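# Loop a rubber band around two bench dogs

## Task

Stretch the rubber band so that it encircles both bench dogs, passing once around each. It must sit against the sides of the dogs above the board, not resting on their tops. At the end the board has to lie flat and motionless on the table, the gripper must be empty and not touching the band, and the arm should have released and backed away.

## Robot and tools

ROBOT. One six-joint arm with a two-finger parallel gripper. The joints from base to hand are waist (-3.054 to 3.054 rad), shoulder (0.000 to 3.142), elbow (0.000 to 2.356), wrist pitch (-1.571 to 1.571), wrist yaw (-1.571 to 1.571) and wrist roll (-3.142 to 3.142). Contact load limits in N m: waist 17.4, shoulder 21.6, elbow 21.5, wrist pitch 5.67, wrist yaw 5.65, wrist roll 5.3. Anything held adds to the load. If any joint hits its limit, the arm freezes for 10 s and the remaining steps of that call are dropped.

FRAMES. Positions are reported in the scene frame: origin on the table surface straight below the arm base, +z up, +x forward, +y to the left when facing +x. The base may sit slightly tilted. The gripper has its own axes: fingers point along its +x and close along its y. The reported end_effector_position is the spot midway between the finger pads, roughly 3 to 4 cm short of the fingertips. Reported hand position gets less accurate at long reach, and joint friction can leave the hand short of its goal or slightly tilted, so check the pose after each motion and correct tilt.

execute_actions(actions). actions is a list of actions, each a list of at most 15 rows. A row is 7 numbers in [-1, 1]: dx, dy, dz, rx, ry, rz, opening. Each row drives one control step of 1/30 s; an action always lasts 15 steps (0.5 s), so a short table repeats its final row. dx, dy, dz, rx, ry, rz are an offset, expressed in the gripper's own axes, from the gripper pose measured when that action began (for a call's first action, the pose in the latest result). Every row in an action is relative to that same start pose, not to the previous row. Scale: 1.0 equals 0.6 m of travel or 180 degrees; rx, ry, rz form a single rotation vector. opening is absolute, not an offset: +1 is fully open (0.088 m), the empty fingers touch near -0.80, and anything lower down to -1 closes no further. Allow at least 0.5 s for a full close. An empty list just returns the current state and images. Per step, the commanded pose is clamped to within 70 mm and 16 degrees of the measured pose; the arm only goes as far as the last clamped pose, so large offsets need follow-up actions. The Hand target line shows where the controller is currently heading.

move(target, speed, blocking). target is one 7-number row with the same layout and scale, an offset in gripper axes from the pose shown in the most recent result that contains one; opening is absolute and is sent when the move starts. speed is the path's top speed in m/s, 0.002 to 0.5 (default 0.25); rotation is capped at twice that value in rad/s. The straight-line path lasts 0.5 to 10 s and is cut off at 10 s. The path does not avoid obstacles; faster contact hits harder, and aiming further past a surface presses harder. The hand can lag, wander, or overshoot the set speed, mostly with the arm stretched out. With blocking=false you get a result after 0.5 s while motion continues; poll with wait(0), and no other motion commands are accepted until a result reports the move finished (or you call stop). The result adds a move: line giving the ending (done, off_target, moving, held, fault, etc.), the limits that acted (paced = pose clipped; held = some steps blocked, after which the arm may surge), and the remaining distance to target.

wait(seconds): 0 to 10 s, the arm keeps its last command; returns early if a running move finishes. stop(): brakes a running move; it needs stopping room, and the fingers continue. zoom_image(camera, region): camera is cam_head_left, cam_head_right or cam_wrist; region is [x0, y0, x1, y1] in image pixels from the top-left, at most 504 by 504. read_manual(section): only "licences", no motion. finished_scene(scene): ends the current scene, given its number; irreversible, so only call it when the band is placed, released and the arm is clear.

RESULTS. The state line gives end_effector_position (m), end_effector_quat_wxyz and linear/angular velocities. Joint positions and Joint velocities list the six joints in order, then the finger-pad gap in m. grip_measured is the finger opening on the command scale; it may be offset by about 1 mm throughout, and reads up to about 0.061 narrower while squeezing something hard. To hold an item, command an opening roughly 0.07 below grip_measured; less margin grips more gently. Objects thinner than about 3 mm receive proportionally less force. Pad force tops out near 34 to 49 N. grip_effort_n is motor effort in newtons (negative closing, positive opening), capped near 83 N, and does not return to zero at rest. A pose unreachable line means the clearance check altered or blocked the command (the base mount counts as arm). MOTOR HOT appears from 50 °C; at 95 °C an OVER-TEMPERATURE FAULT halts the arm, and if cooling fails the arm goes limp and drops everything.

CAMERAS. cam_head_left and cam_head_right are fixed head cameras, cam_wrist rides on the hand; all are 896x504. Calibration (pinhole plus radial distortion, K, T_world_to_cam) is supplied and may be off by a few degrees and millimetres.

AVOID. Knocking the board, dogs or band off the table; letting the board tip or keep moving; fast or deep contacts and torque faults; long holding that overheats motors. Occasional outside tugs on a held part or pushes on loose objects can occur, so recheck before releasing.

Each tool is called after "Call:" as name(argument=value, ...) on one line, values as JSON.

## Session

Call:
execute_actions(actions=[])

Scene clock: 0.00 s.
end_effector_position=(+0.1802, +0.3831, +0.2510) grip_measured=-0.813 grip_effort_n=n/a end_effector_quat_wxyz=(-0.216, +0.749, -0.075, -0.622) end_effector_velocity=(-0.002, +0.002, +0.000) end_effector_angular_velocity=(+0.013, +0.016, +0.010)
Joint positions: [ 1.045  1.957  1.886 -1.256  0.149 -1.554  0.   ]
Joint velocities: [-0.002 -0.002 -0.002  0.007 -0.022 -0.007  0.   ]
Heat: hottest waist 24 °C (+0.0 °C/min).
Hand target: +0.180, +0.383, +0.251; -0.216, +0.749, -0.075, -0.622

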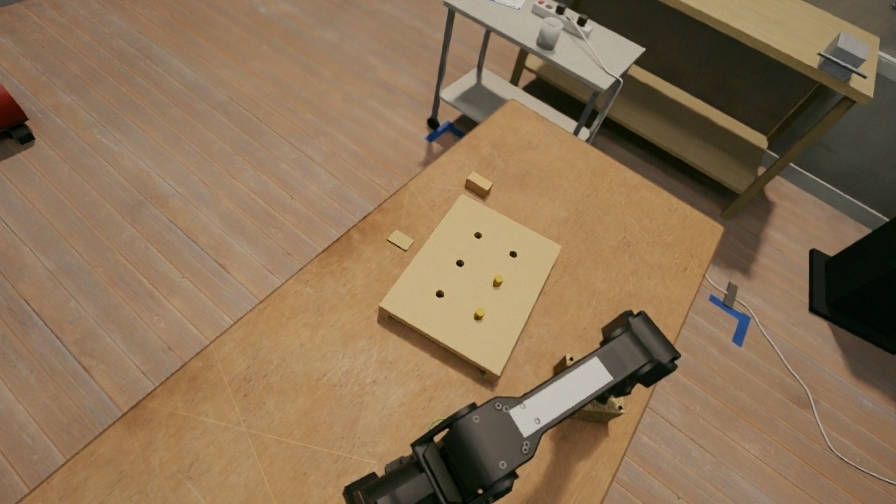

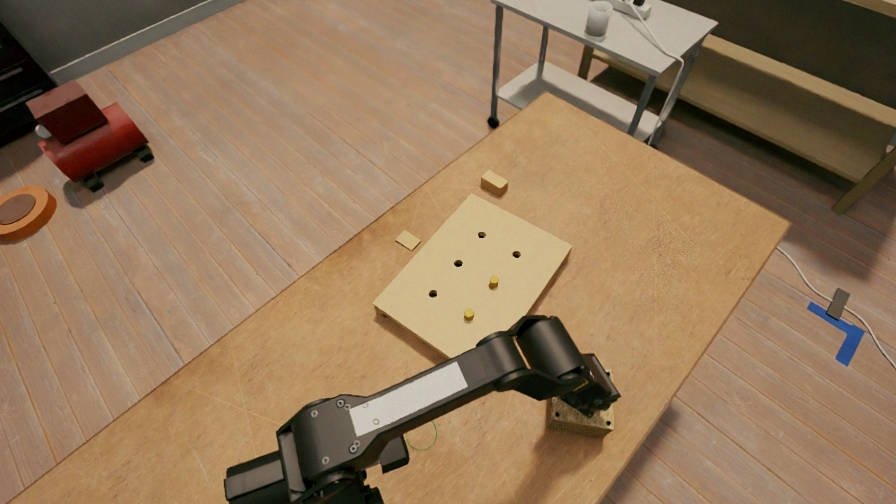

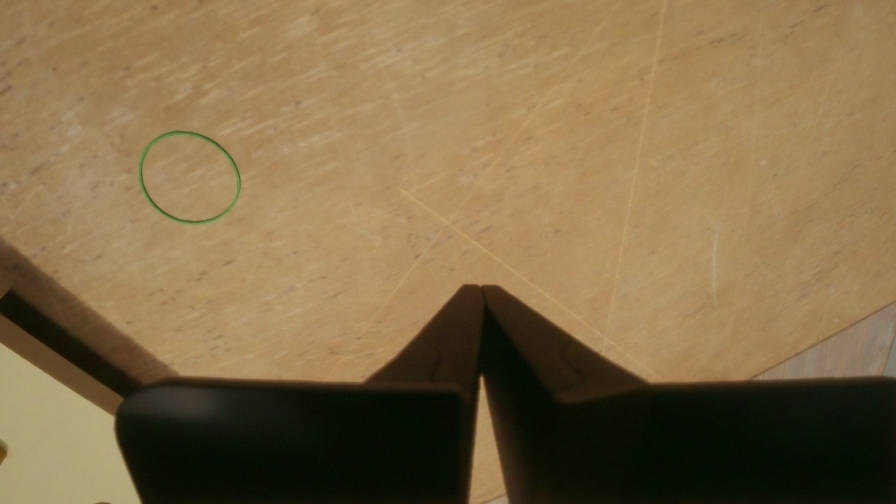

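Call:
zoom_image(camera="cam_head_left", region=[370, 160, 610, 400])

Call:
zoom_image(camera="cam_head_right", region=[430, 250, 530, 340])

Call:
zoom_image(camera="cam_head_left", region=[440, 250, 540, 340])

Call:
zoom_image(camera="cam_wrist", region=[120, 110, 260, 240])

Region (370, 160, 610, 400) of cam_head_left's 896x504 image, scaled by 2.100, with more detail than that image has.

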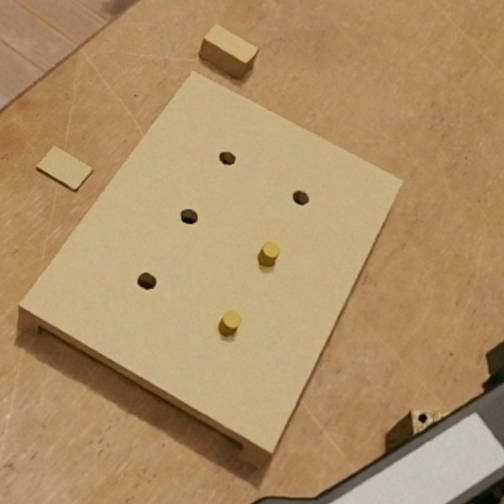

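Region (430, 250, 530, 340) of cam_head_right's 896x504 image, scaled by 5.040, with more detail than that image has; it fills the top 454 rows of this view, and the rest is white.

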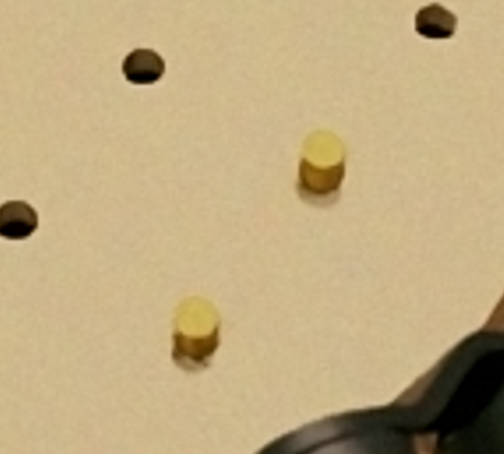

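Region (440, 250, 540, 340) of cam_head_left's 896x504 image, scaled by 5.040, with more detail than that image has; it fills the top 454 rows of this view, and the rest is white.

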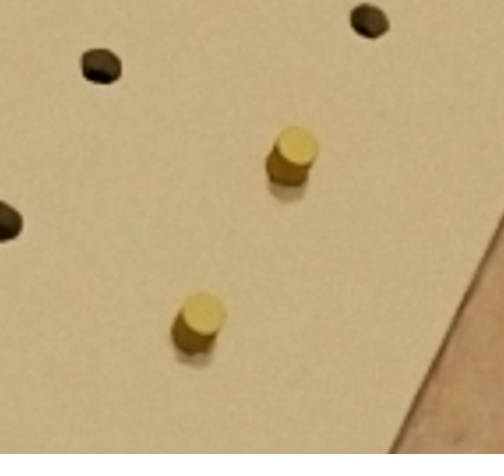

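Region (120, 110, 260, 240) of cam_wrist's 896x504 image, scaled by 3.600, with more detail than that image has; it fills the top 468 rows of this view, and the rest is white.

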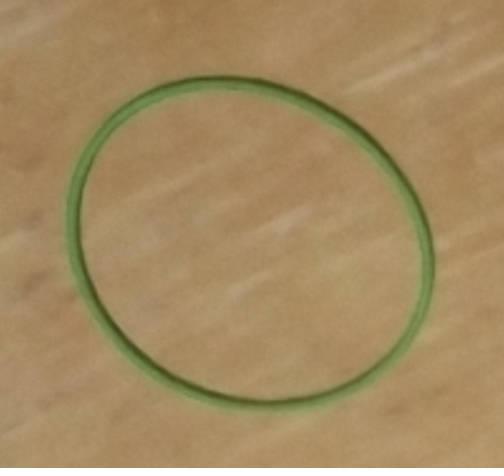

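Call:
move(target=[0.22,0.194,-0.041,0,-0.0428,0.0741,-0.4])

Scene clock: 2.17 s.
end_effector_position=(+0.1883, +0.2915, +0.1072) grip_measured=-0.403 grip_effort_n=19.3 end_effector_quat_wxyz=(-0.154, +0.695, -0.143, -0.688) end_effector_velocity=(-0.000, -0.003, -0.004) end_effector_angular_velocity=(-0.002, +0.010, +0.000)
Joint positions: [ 0.86   1.907  1.265 -0.896  0.01  -1.717  0.019]
Joint velocities: [-0.007  0.002 -0.012  0.007 -0.007 -0.007 -0.   ]
Heat: hottest waist 24 °C (+0.0 °C/min).
Hand target: +0.187, +0.289, +0.101; -0.147, +0.692, -0.147, -0.691
Off the commanded pose: 0.008 m, 1 deg.
move: done
camera_calibration (this result's frames):
cam_wrist: T_world_to_cam=[[0.392271, 0.918959, 0.0404624, -0.342265], [0.845418, -0.377515, 0.377824, -0.0650298], [0.36248, -0.114002, -0.924993, 0.138952], [0, 0, 0, 1]] pos_world=[0.13887, 0.305819, 0.166949]

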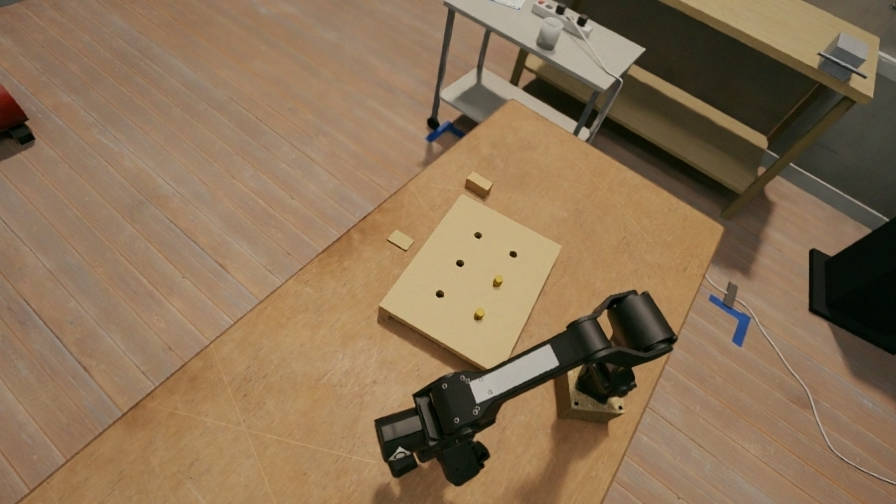

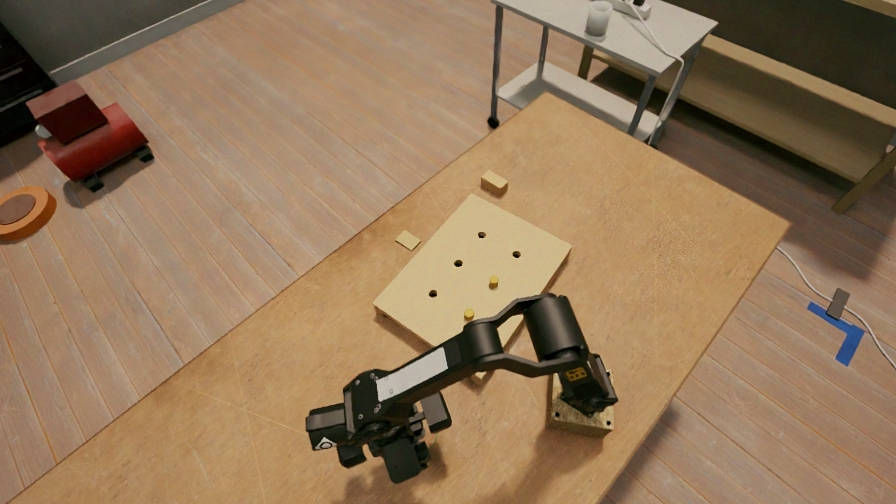

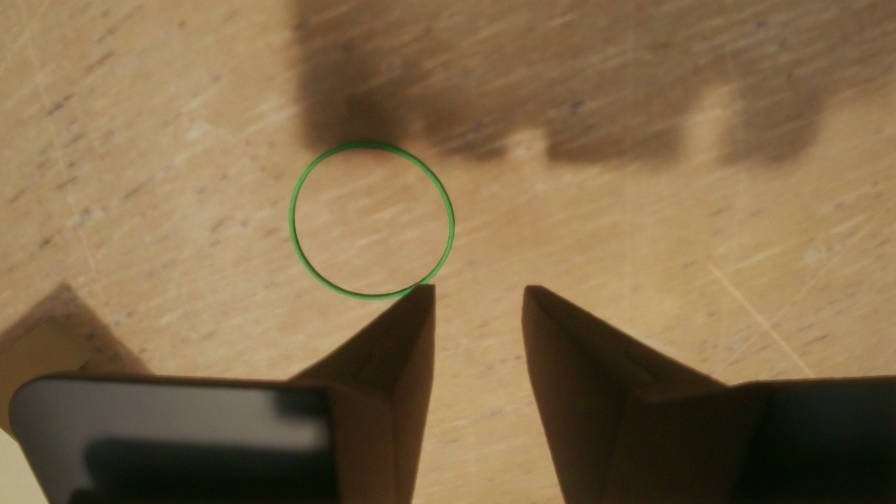

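Call:
move(target=[0.095,0.008,-0.004,0,0,0,-0.4], speed=0.1)

Scene clock: 3.33 s.
end_effector_position=(+0.1907, +0.2907, +0.0575) grip_measured=-0.403 grip_effort_n=19.3 end_effector_quat_wxyz=(-0.162, +0.697, -0.137, -0.685) end_effector_velocity=(-0.002, +0.001, -0.003) end_effector_angular_velocity=(+0.009, +0.019, +0.020)
Joint positions: [ 0.852  1.987  1.155 -0.685  0.01  -1.721  0.019]
Joint velocities: [-0.002  0.007 -0.002  0.007 -0.022 -0.022  0.   ]
Heat: hottest waist 24 °C (+0.0 °C/min).
Hand target: +0.189, +0.287, +0.050; -0.154, +0.695, -0.143, -0.688
Off the commanded pose: 0.008 m, 1 deg.
move: done
camera_calibration (this result's frames):
cam_wrist: T_world_to_cam=[[0.395322, 0.916534, 0.0607062, -0.341441], [0.839742, -0.3874, 0.380466, -0.0447221], [0.372228, -0.099429, -0.9228, 0.0857698], [0, 0, 0, 1]] pos_world=[0.140608, 0.304145, 0.116891]

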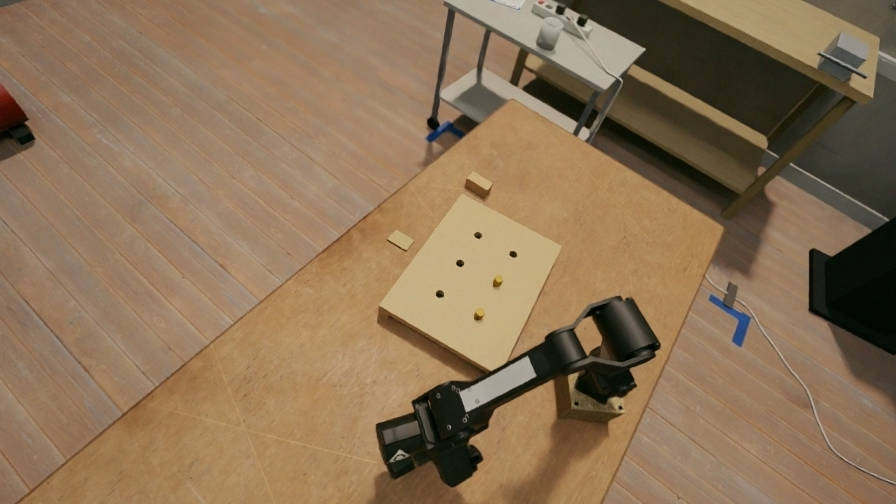

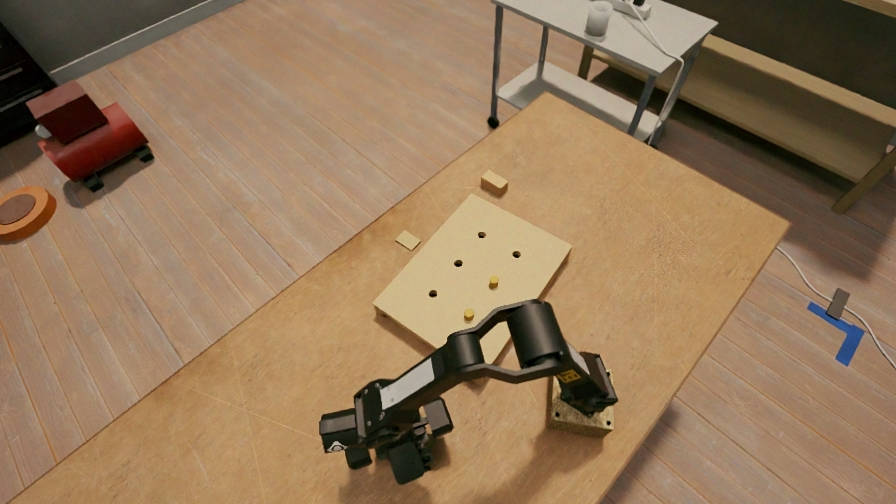

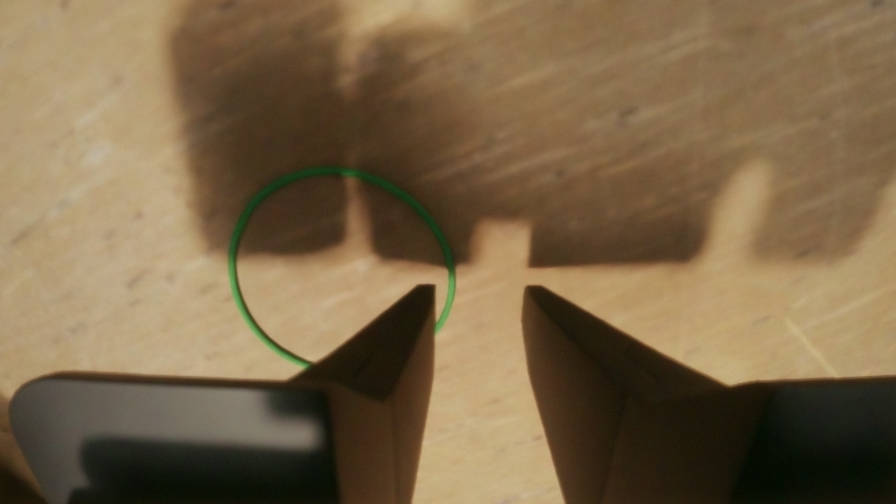

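Call:
move(target=[0.042,0.016,0,0,0,0.015,-0.4], speed=0.04)

Scene clock: 4.37 s.
end_effector_position=(+0.1892, +0.2873, +0.0400) grip_measured=-0.403 grip_effort_n=18.4 end_effector_quat_wxyz=(-0.154, +0.696, -0.145, -0.686) end_effector_velocity=(-0.001, -0.002, +0.000) end_effector_angular_velocity=(-0.002, +0.010, -0.010)
Joint positions: [ 0.852  2.031  1.138 -0.646  0.015 -1.721  0.019]
Joint velocities: [-0.002 -0.002 -0.002 -0.007 -0.007  0.007 -0.   ]
Heat: hottest waist 24 °C (+0.0 °C/min).
Hand target: +0.187, +0.282, +0.032; -0.146, +0.694, -0.154, -0.688
Off the commanded pose: 0.009 m, 1 deg.
move: off_target
camera_calibration (this result's frames):
cam_wrist: T_world_to_cam=[[0.39573, 0.91759, 0.0377779, -0.33612], [0.842959, -0.379253, 0.38156, -0.0411177], [0.364443, -0.119149, -0.923572, 0.0770598], [0, 0, 0, 1]] pos_world=[0.139589, 0.302008, 0.0995571]

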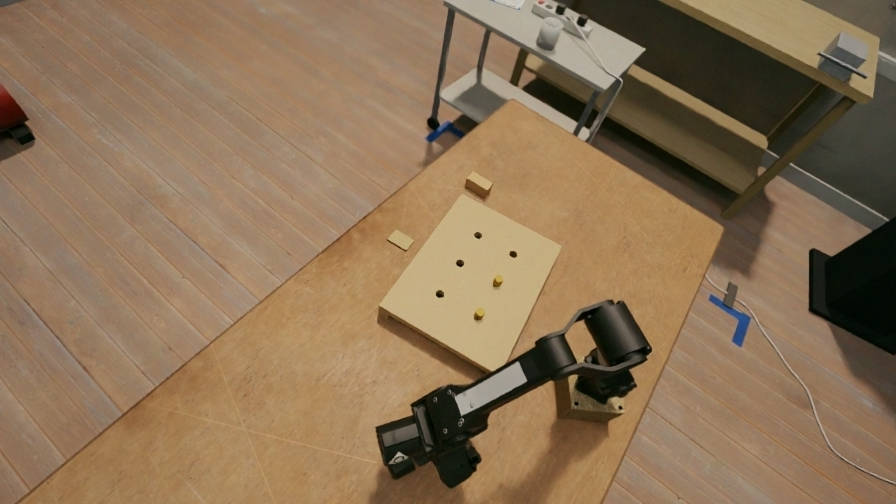

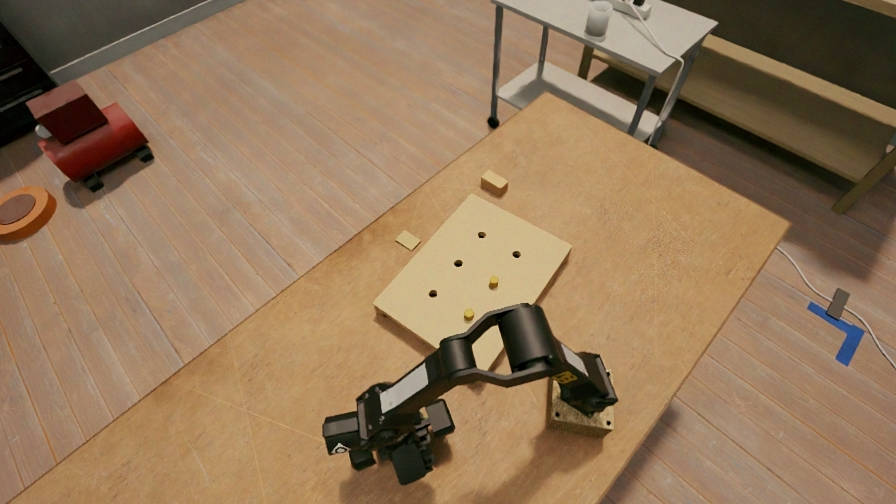

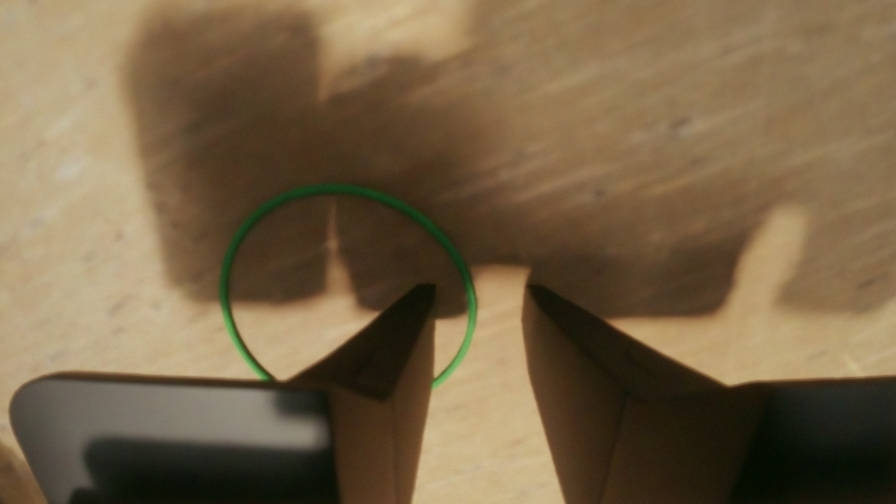

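Go down further until contact.

Call:
move(target=[0.022,0.008,0,0,0,0.008,-0.4], speed=0.02)

Scene clock: 5.37 s.
end_effector_position=(+0.1894, +0.2877, +0.0390) grip_measured=-0.403 grip_effort_n=19.3 end_effector_quat_wxyz=(-0.155, +0.696, -0.144, -0.686) end_effector_velocity=(-0.002, -0.003, +0.001) end_effector_angular_velocity=(-0.002, +0.010, +0.005)
Joint positions: [ 0.852  2.033  1.136 -0.64   0.015 -1.721  0.019]
Joint velocities: [-0.002 -0.007 -0.007 -0.007 -0.007 -0.007 -0.   ]
Heat: hottest waist 24 °C (+0.0 °C/min).
Hand target: +0.187, +0.283, +0.027; -0.146, +0.694, -0.154, -0.688
Off the commanded pose: 0.013 m, 2 deg.
move: off_target
camera_calibration (this result's frames):
cam_wrist: T_world_to_cam=[[0.395688, 0.917496, 0.040408, -0.336604], [0.842397, -0.380121, 0.381937, -0.0404174], [0.365785, -0.117088, -0.923305, 0.0751466], [0, 0, 0, 1]] pos_world=[0.13975, 0.302268, 0.0984216]

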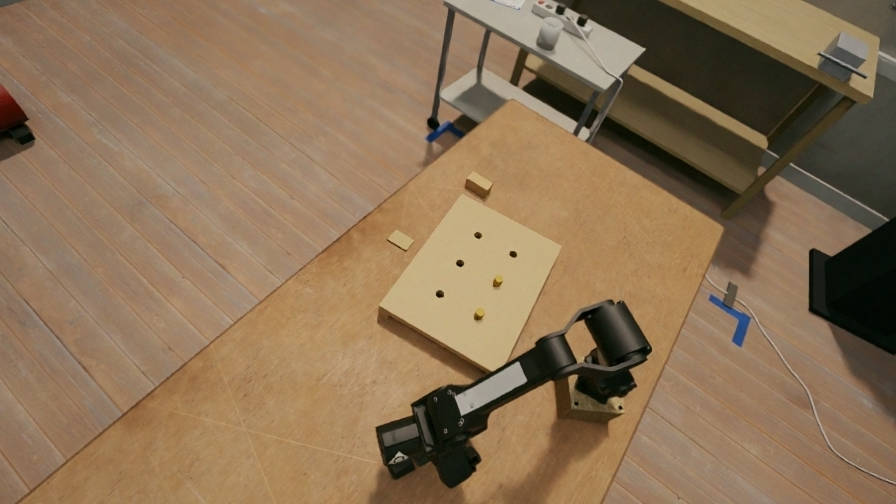

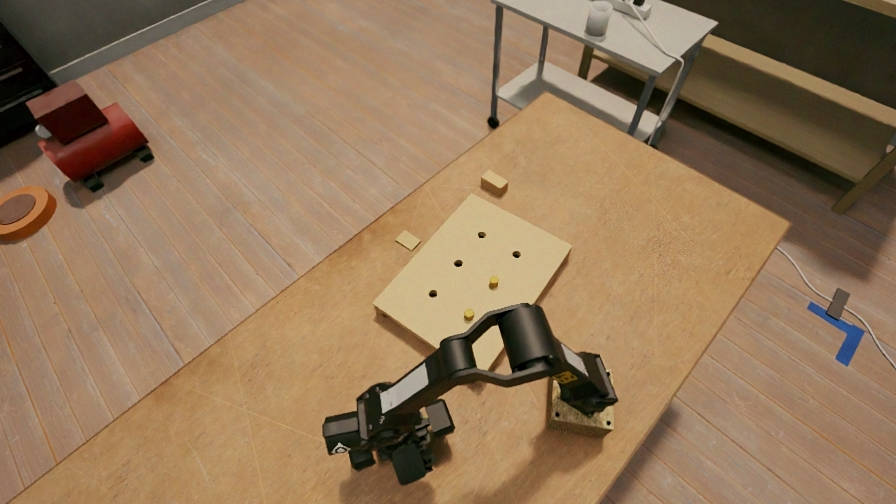

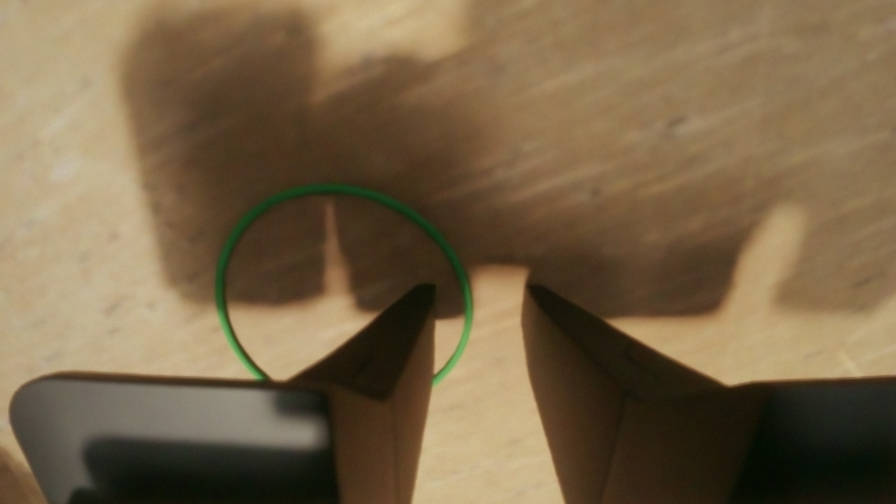

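In contact. Close, then lift.

Call:
execute_actions(actions=[[[0.008,0,0,0,0,0,-1]],[[0.008,0,0,0,0,0,-1]]])

Call:
move(target=[-0.17,0,0,0,0,0,-1], speed=0.1)

Scene clock: 6.47 s.
end_effector_position=(+0.1895, +0.2869, +0.0391) grip_measured=-0.816 grip_effort_n=-83.5 end_effector_quat_wxyz=(-0.154, +0.697, -0.145, -0.685) end_effector_velocity=(-0.002, +0.002, +0.000) end_effector_angular_velocity=(+0.018, +0.014, -0.009)
Joint positions: [ 0.851  2.032  1.135 -0.641  0.017 -1.721  0.   ]
Joint velocities: [-0.002 -0.002 -0.002  0.007 -0.022  0.007  0.   ]
Heat: hottest waist 24 °C (+0.0 °C/min).
Hand target: +0.190, +0.287, +0.034; -0.154, +0.697, -0.145, -0.685
Off the commanded pose: 0.005 m, 0 deg.
camera_calibration (this result's frames):
cam_wrist: T_world_to_cam=[[0.396026, 0.917431, 0.0385161, -0.335907], [0.841822, -0.379501, 0.383816, -0.0409618], [0.366742, -0.119577, -0.922606, 0.0756612], [0, 0, 0, 1]] pos_world=[0.139762, 0.301674, 0.0984651]

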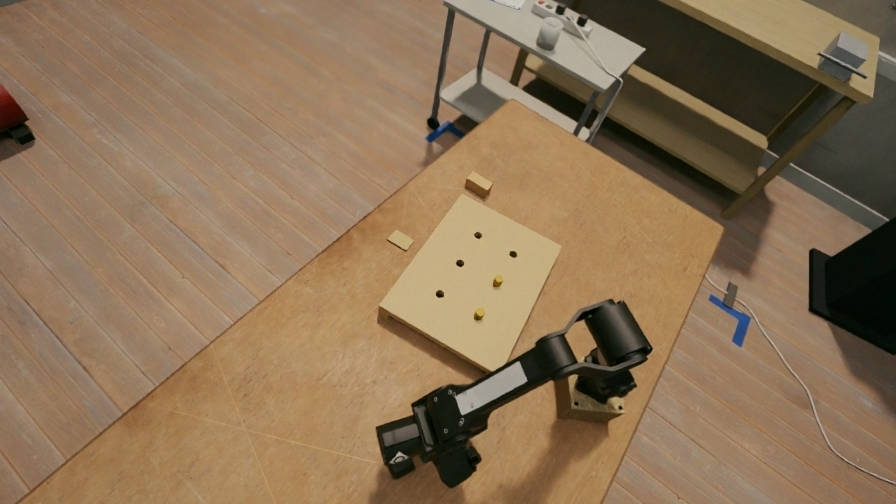

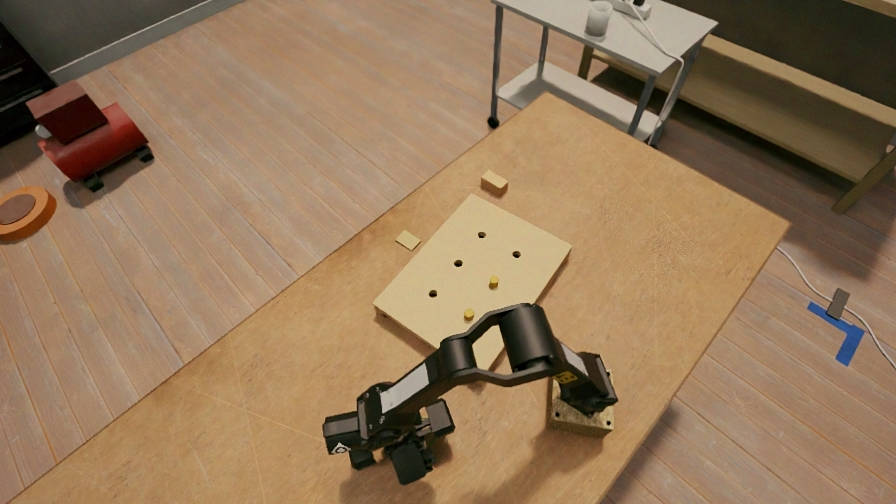

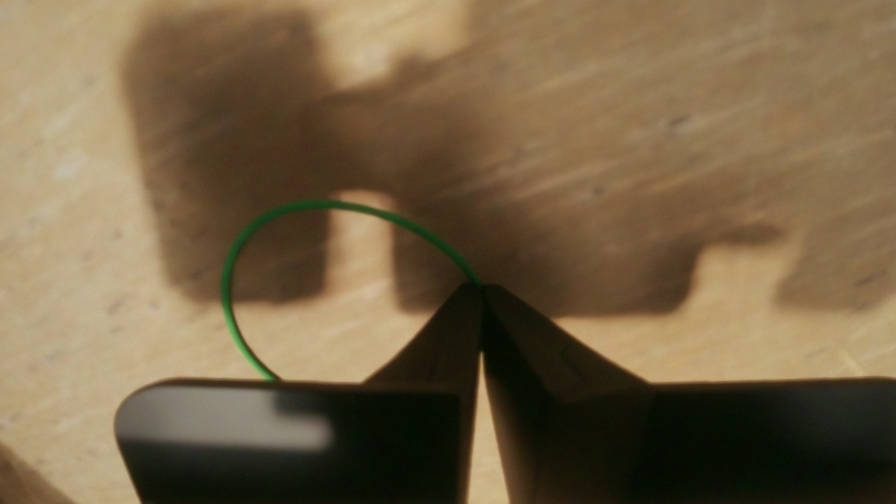

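Scene clock: 7.90 s.
end_effector_position=(+0.1874, +0.2845, +0.1355) grip_measured=-0.816 grip_effort_n=-83.5 end_effector_quat_wxyz=(-0.149, +0.695, -0.149, -0.687) end_effector_velocity=(-0.002, -0.002, +0.001) end_effector_angular_velocity=(-0.010, +0.015, +0.005)
Joint positions: [ 0.854  1.857  1.318 -1.012  0.017 -1.721  0.   ]
Joint velocities: [-0.002  0.002  0.007 -0.022 -0.007 -0.007  0.   ]
Heat: hottest waist 24 °C (+0.0 °C/min).
Hand target: +0.187, +0.286, +0.141; -0.154, +0.697, -0.145, -0.685
Off the commanded pose: 0.006 m, 1 deg.
move: done
camera_calibration (this result's frames):
cam_wrist: T_world_to_cam=[[0.393385, 0.919033, 0.0250127, -0.334677], [0.845872, -0.37246, 0.381804, -0.0795968], [0.360207, -0.129038, -0.923905, 0.169202], [0, 0, 0, 1]] pos_world=[0.138038, 0.299766, 0.195088]

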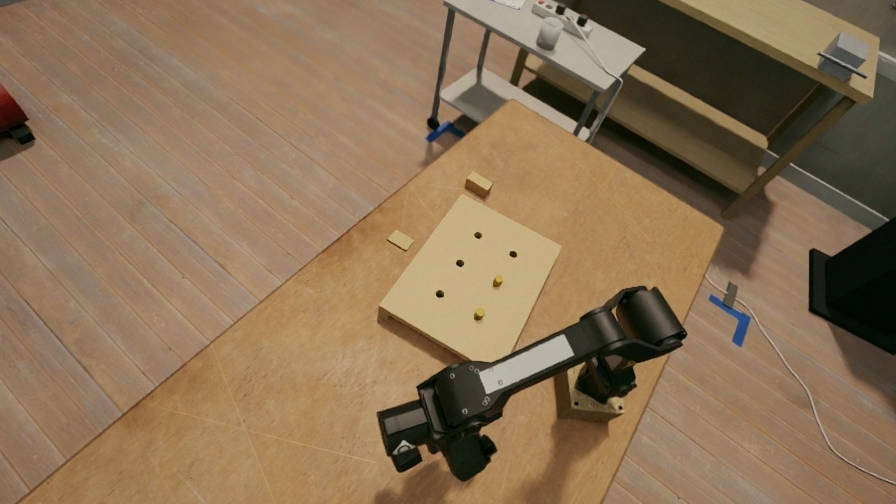

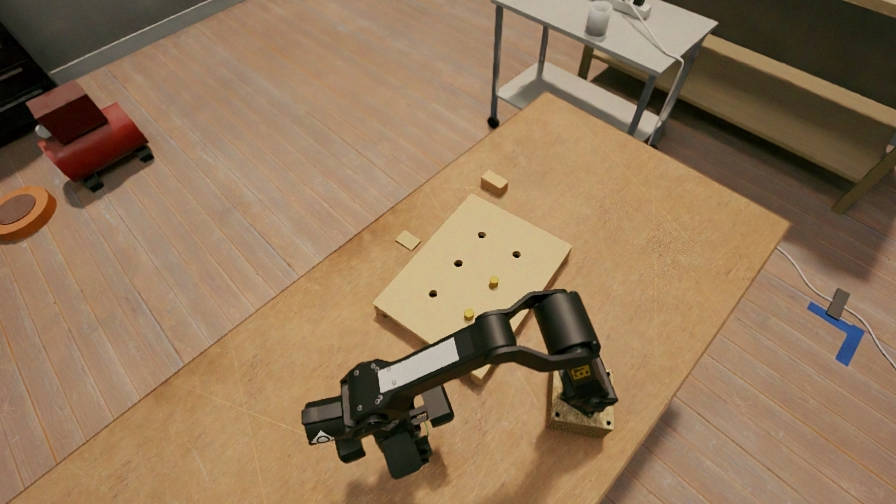

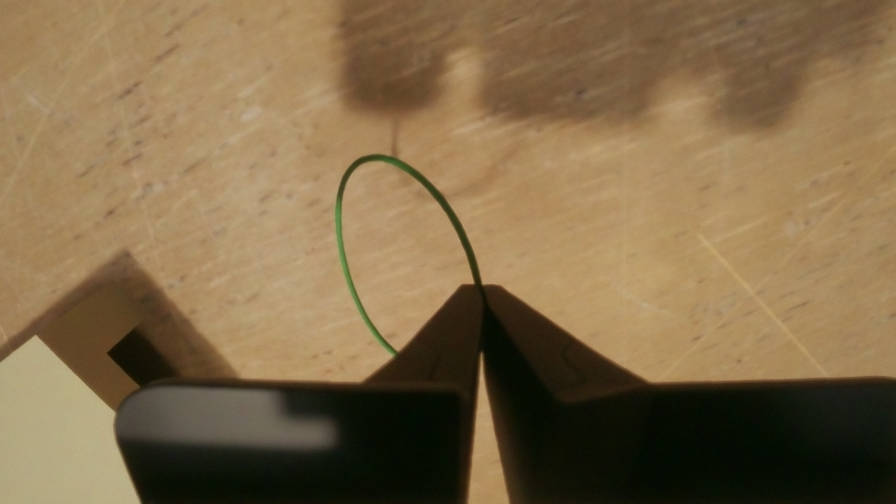

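Call:
move(target=[-0.065,0.363,-0.32,0.811,0,0,-1], speed=0.3)

Scene clock: 12.87 s.
end_effector_position=(+0.2736, +0.0081, +0.1782) grip_measured=-0.816 grip_effort_n=-83.5 end_effector_quat_wxyz=(+0.712, -0.066, +0.696, +0.062) end_effector_velocity=(-0.002, -0.001, -0.000) end_effector_angular_velocity=(+0.007, +0.007, -0.015)
Joint positions: [-0.118  1.557  1.142 -1.121 -0.004 -0.158  0.   ]
Joint velocities: [-0.007 -0.002 -0.002 -0.007 -0.007  0.007  0.   ]
Heat: hottest shoulder 25 °C (+4.7 °C/min).
Hand target: +0.275, +0.008, +0.177; +0.709, -0.061, +0.700, +0.059
Off the commanded pose: 0.003 m, 1 deg.
move: done
camera_calibration (this result's frames):
cam_wrist: T_world_to_cam=[[0.199121, -0.979486, 0.030954, -0.0481975], [-0.919451, -0.175801, 0.351716, 0.214976], [-0.339059, -0.0984947, -0.935595, 0.335093], [0, 0, 0, 1]] pos_world=[0.320873, 0.0235891, 0.239393]

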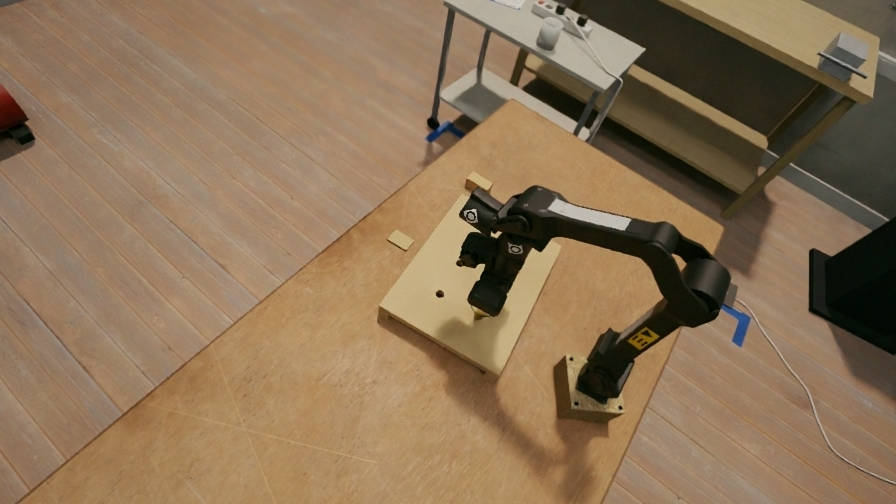

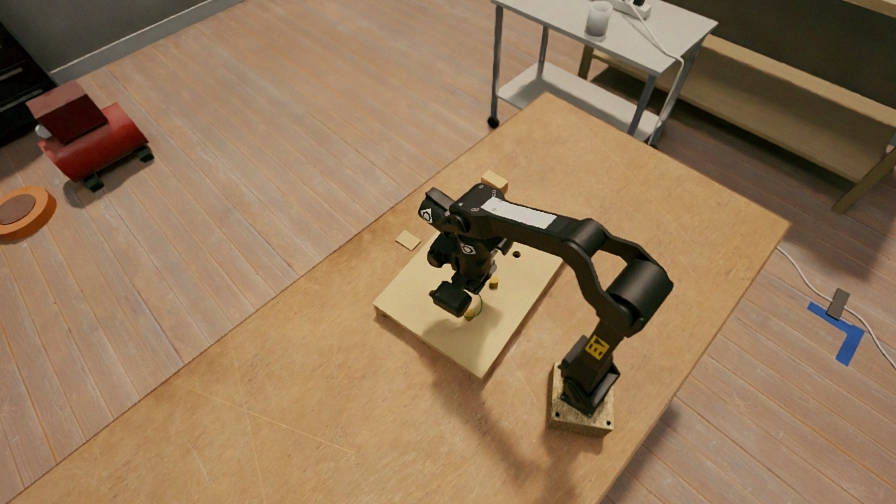

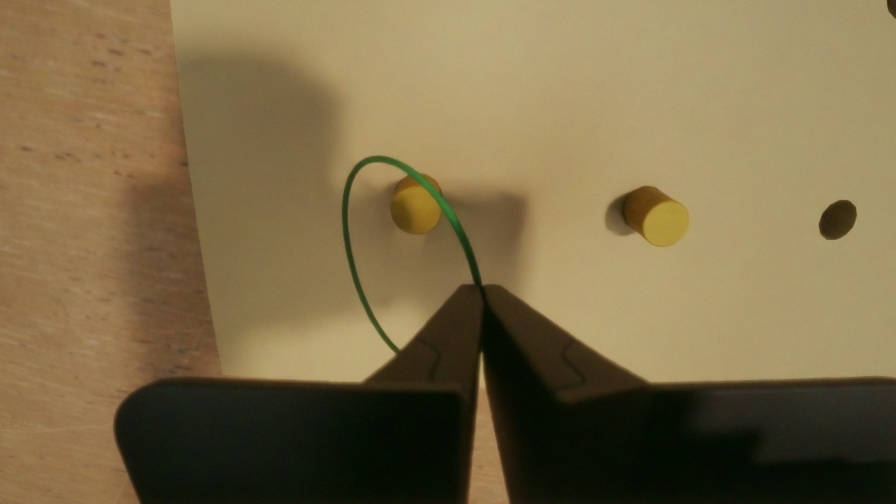

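Call:
move(target=[0.085,0,0,0,0,0,-1], speed=0.06)

Scene clock: 14.20 s.
end_effector_position=(+0.2769, +0.0077, +0.1328) grip_measured=-0.816 grip_effort_n=-83.5 end_effector_quat_wxyz=(+0.718, -0.066, +0.690, +0.061) end_effector_velocity=(-0.001, +0.000, -0.002) end_effector_angular_velocity=(+0.007, +0.003, +0.005)
Joint positions: [-0.119  1.604  1.002 -0.917 -0.004 -0.157  0.   ]
Joint velocities: [-0.002  0.002 -0.007  0.007 -0.007 -0.007  0.   ]
Heat: hottest shoulder 25 °C (+4.2 °C/min).
Hand target: +0.274, +0.008, +0.127; +0.712, -0.066, +0.697, +0.062
Off the commanded pose: 0.006 m, 1 deg.
move: done
camera_calibration (this result's frames):
cam_wrist: T_world_to_cam=[[0.197588, -0.979698, 0.0339365, -0.0478203], [-0.925527, -0.175031, 0.335804, 0.23766], [-0.323046, -0.0977599, -0.94132, 0.290004], [0, 0, 0, 1]] pos_world=[0.323094, 0.0230991, 0.194803]

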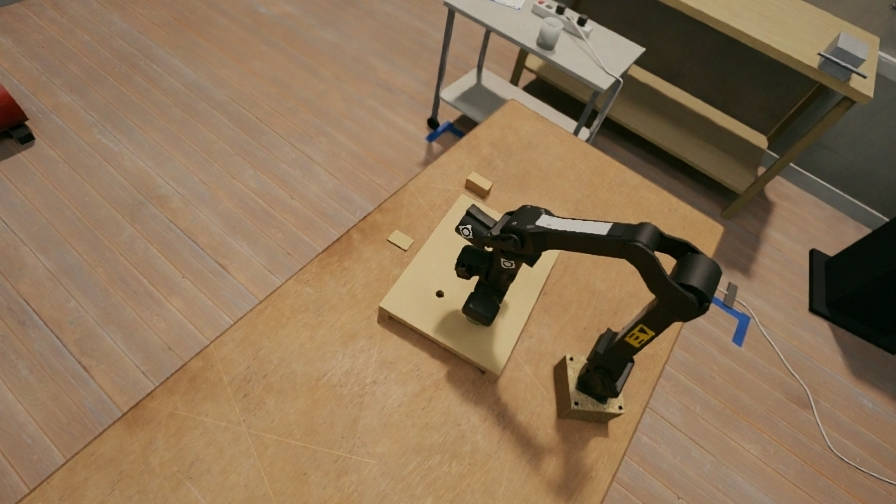

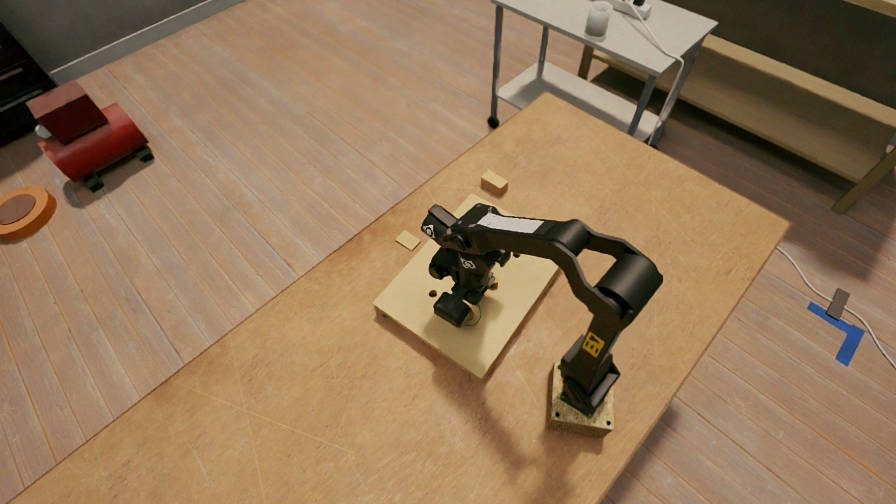

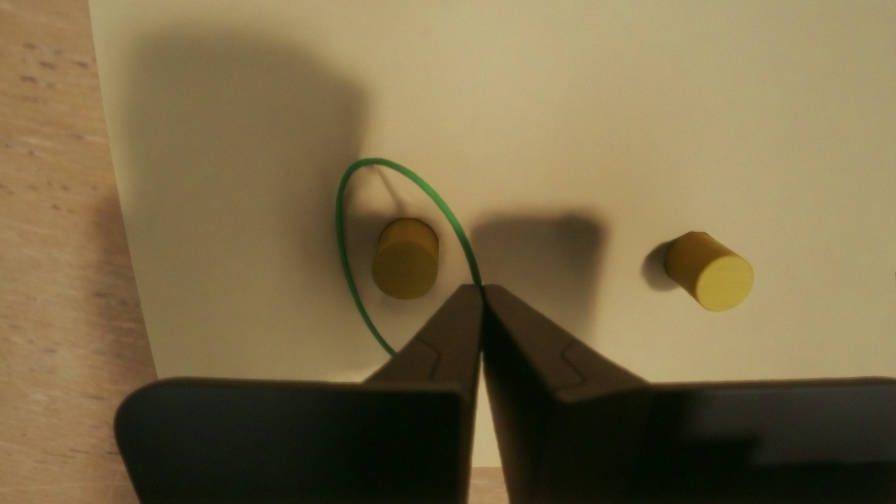

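Call:
move(target=[0.075,-0.05,-0.012,0,0.015,0,-1], speed=0.05)

Scene clock: 15.77 s.
end_effector_position=(+0.2802, -0.0222, +0.0933) grip_measured=-0.816 grip_effort_n=-83.5 end_effector_quat_wxyz=(+0.708, -0.067, +0.701, +0.058) end_effector_velocity=(+0.000, +0.001, -0.002) end_effector_angular_velocity=(+0.022, +0.001, +0.015)
Joint positions: [-0.222  1.712  0.948 -0.782  0.001 -0.256  0.   ]
Joint velocities: [-0.007  0.007 -0.002  0.007 -0.022 -0.022  0.   ]
Heat: hottest shoulder 25 °C (+3.8 °C/min).
Hand target: +0.277, -0.023, +0.088; +0.701, -0.068, +0.707, +0.060
Off the commanded pose: 0.006 m, 1 deg.
move: done
camera_calibration (this result's frames):
cam_wrist: T_world_to_cam=[[0.194078, -0.980329, 0.0359043, -0.0756912], [-0.916458, -0.168135, 0.363092, 0.243856], [-0.349913, -0.103373, -0.931061, 0.257424], [0, 0, 0, 1]] pos_world=[0.328249, -0.00659085, 0.153853]

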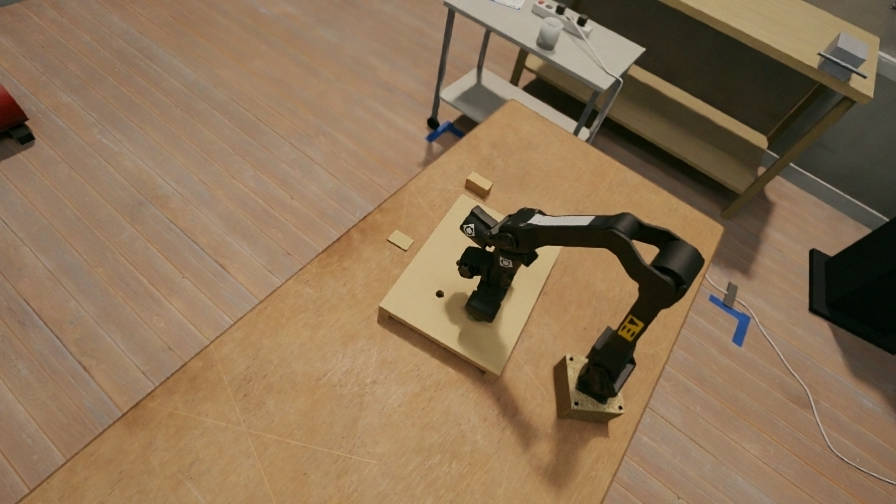

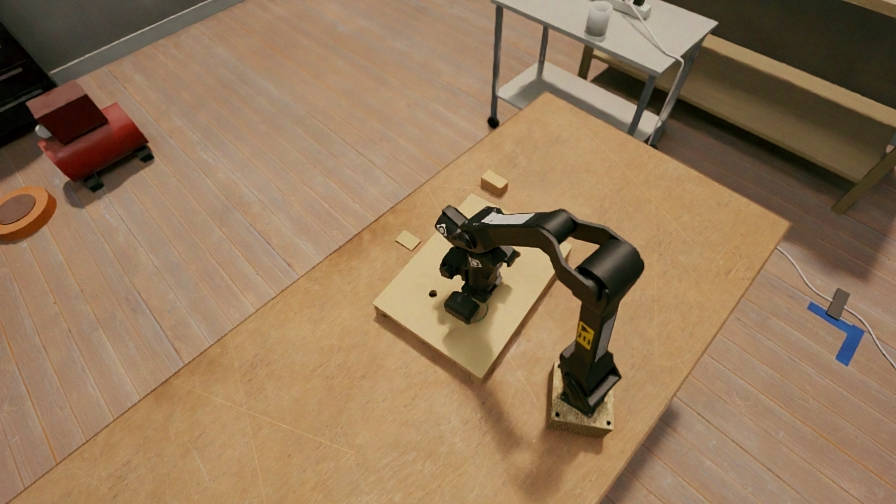

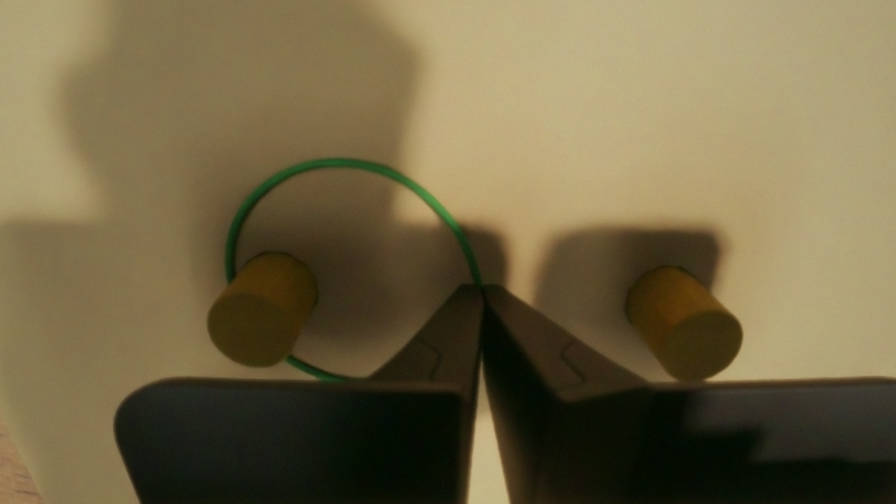

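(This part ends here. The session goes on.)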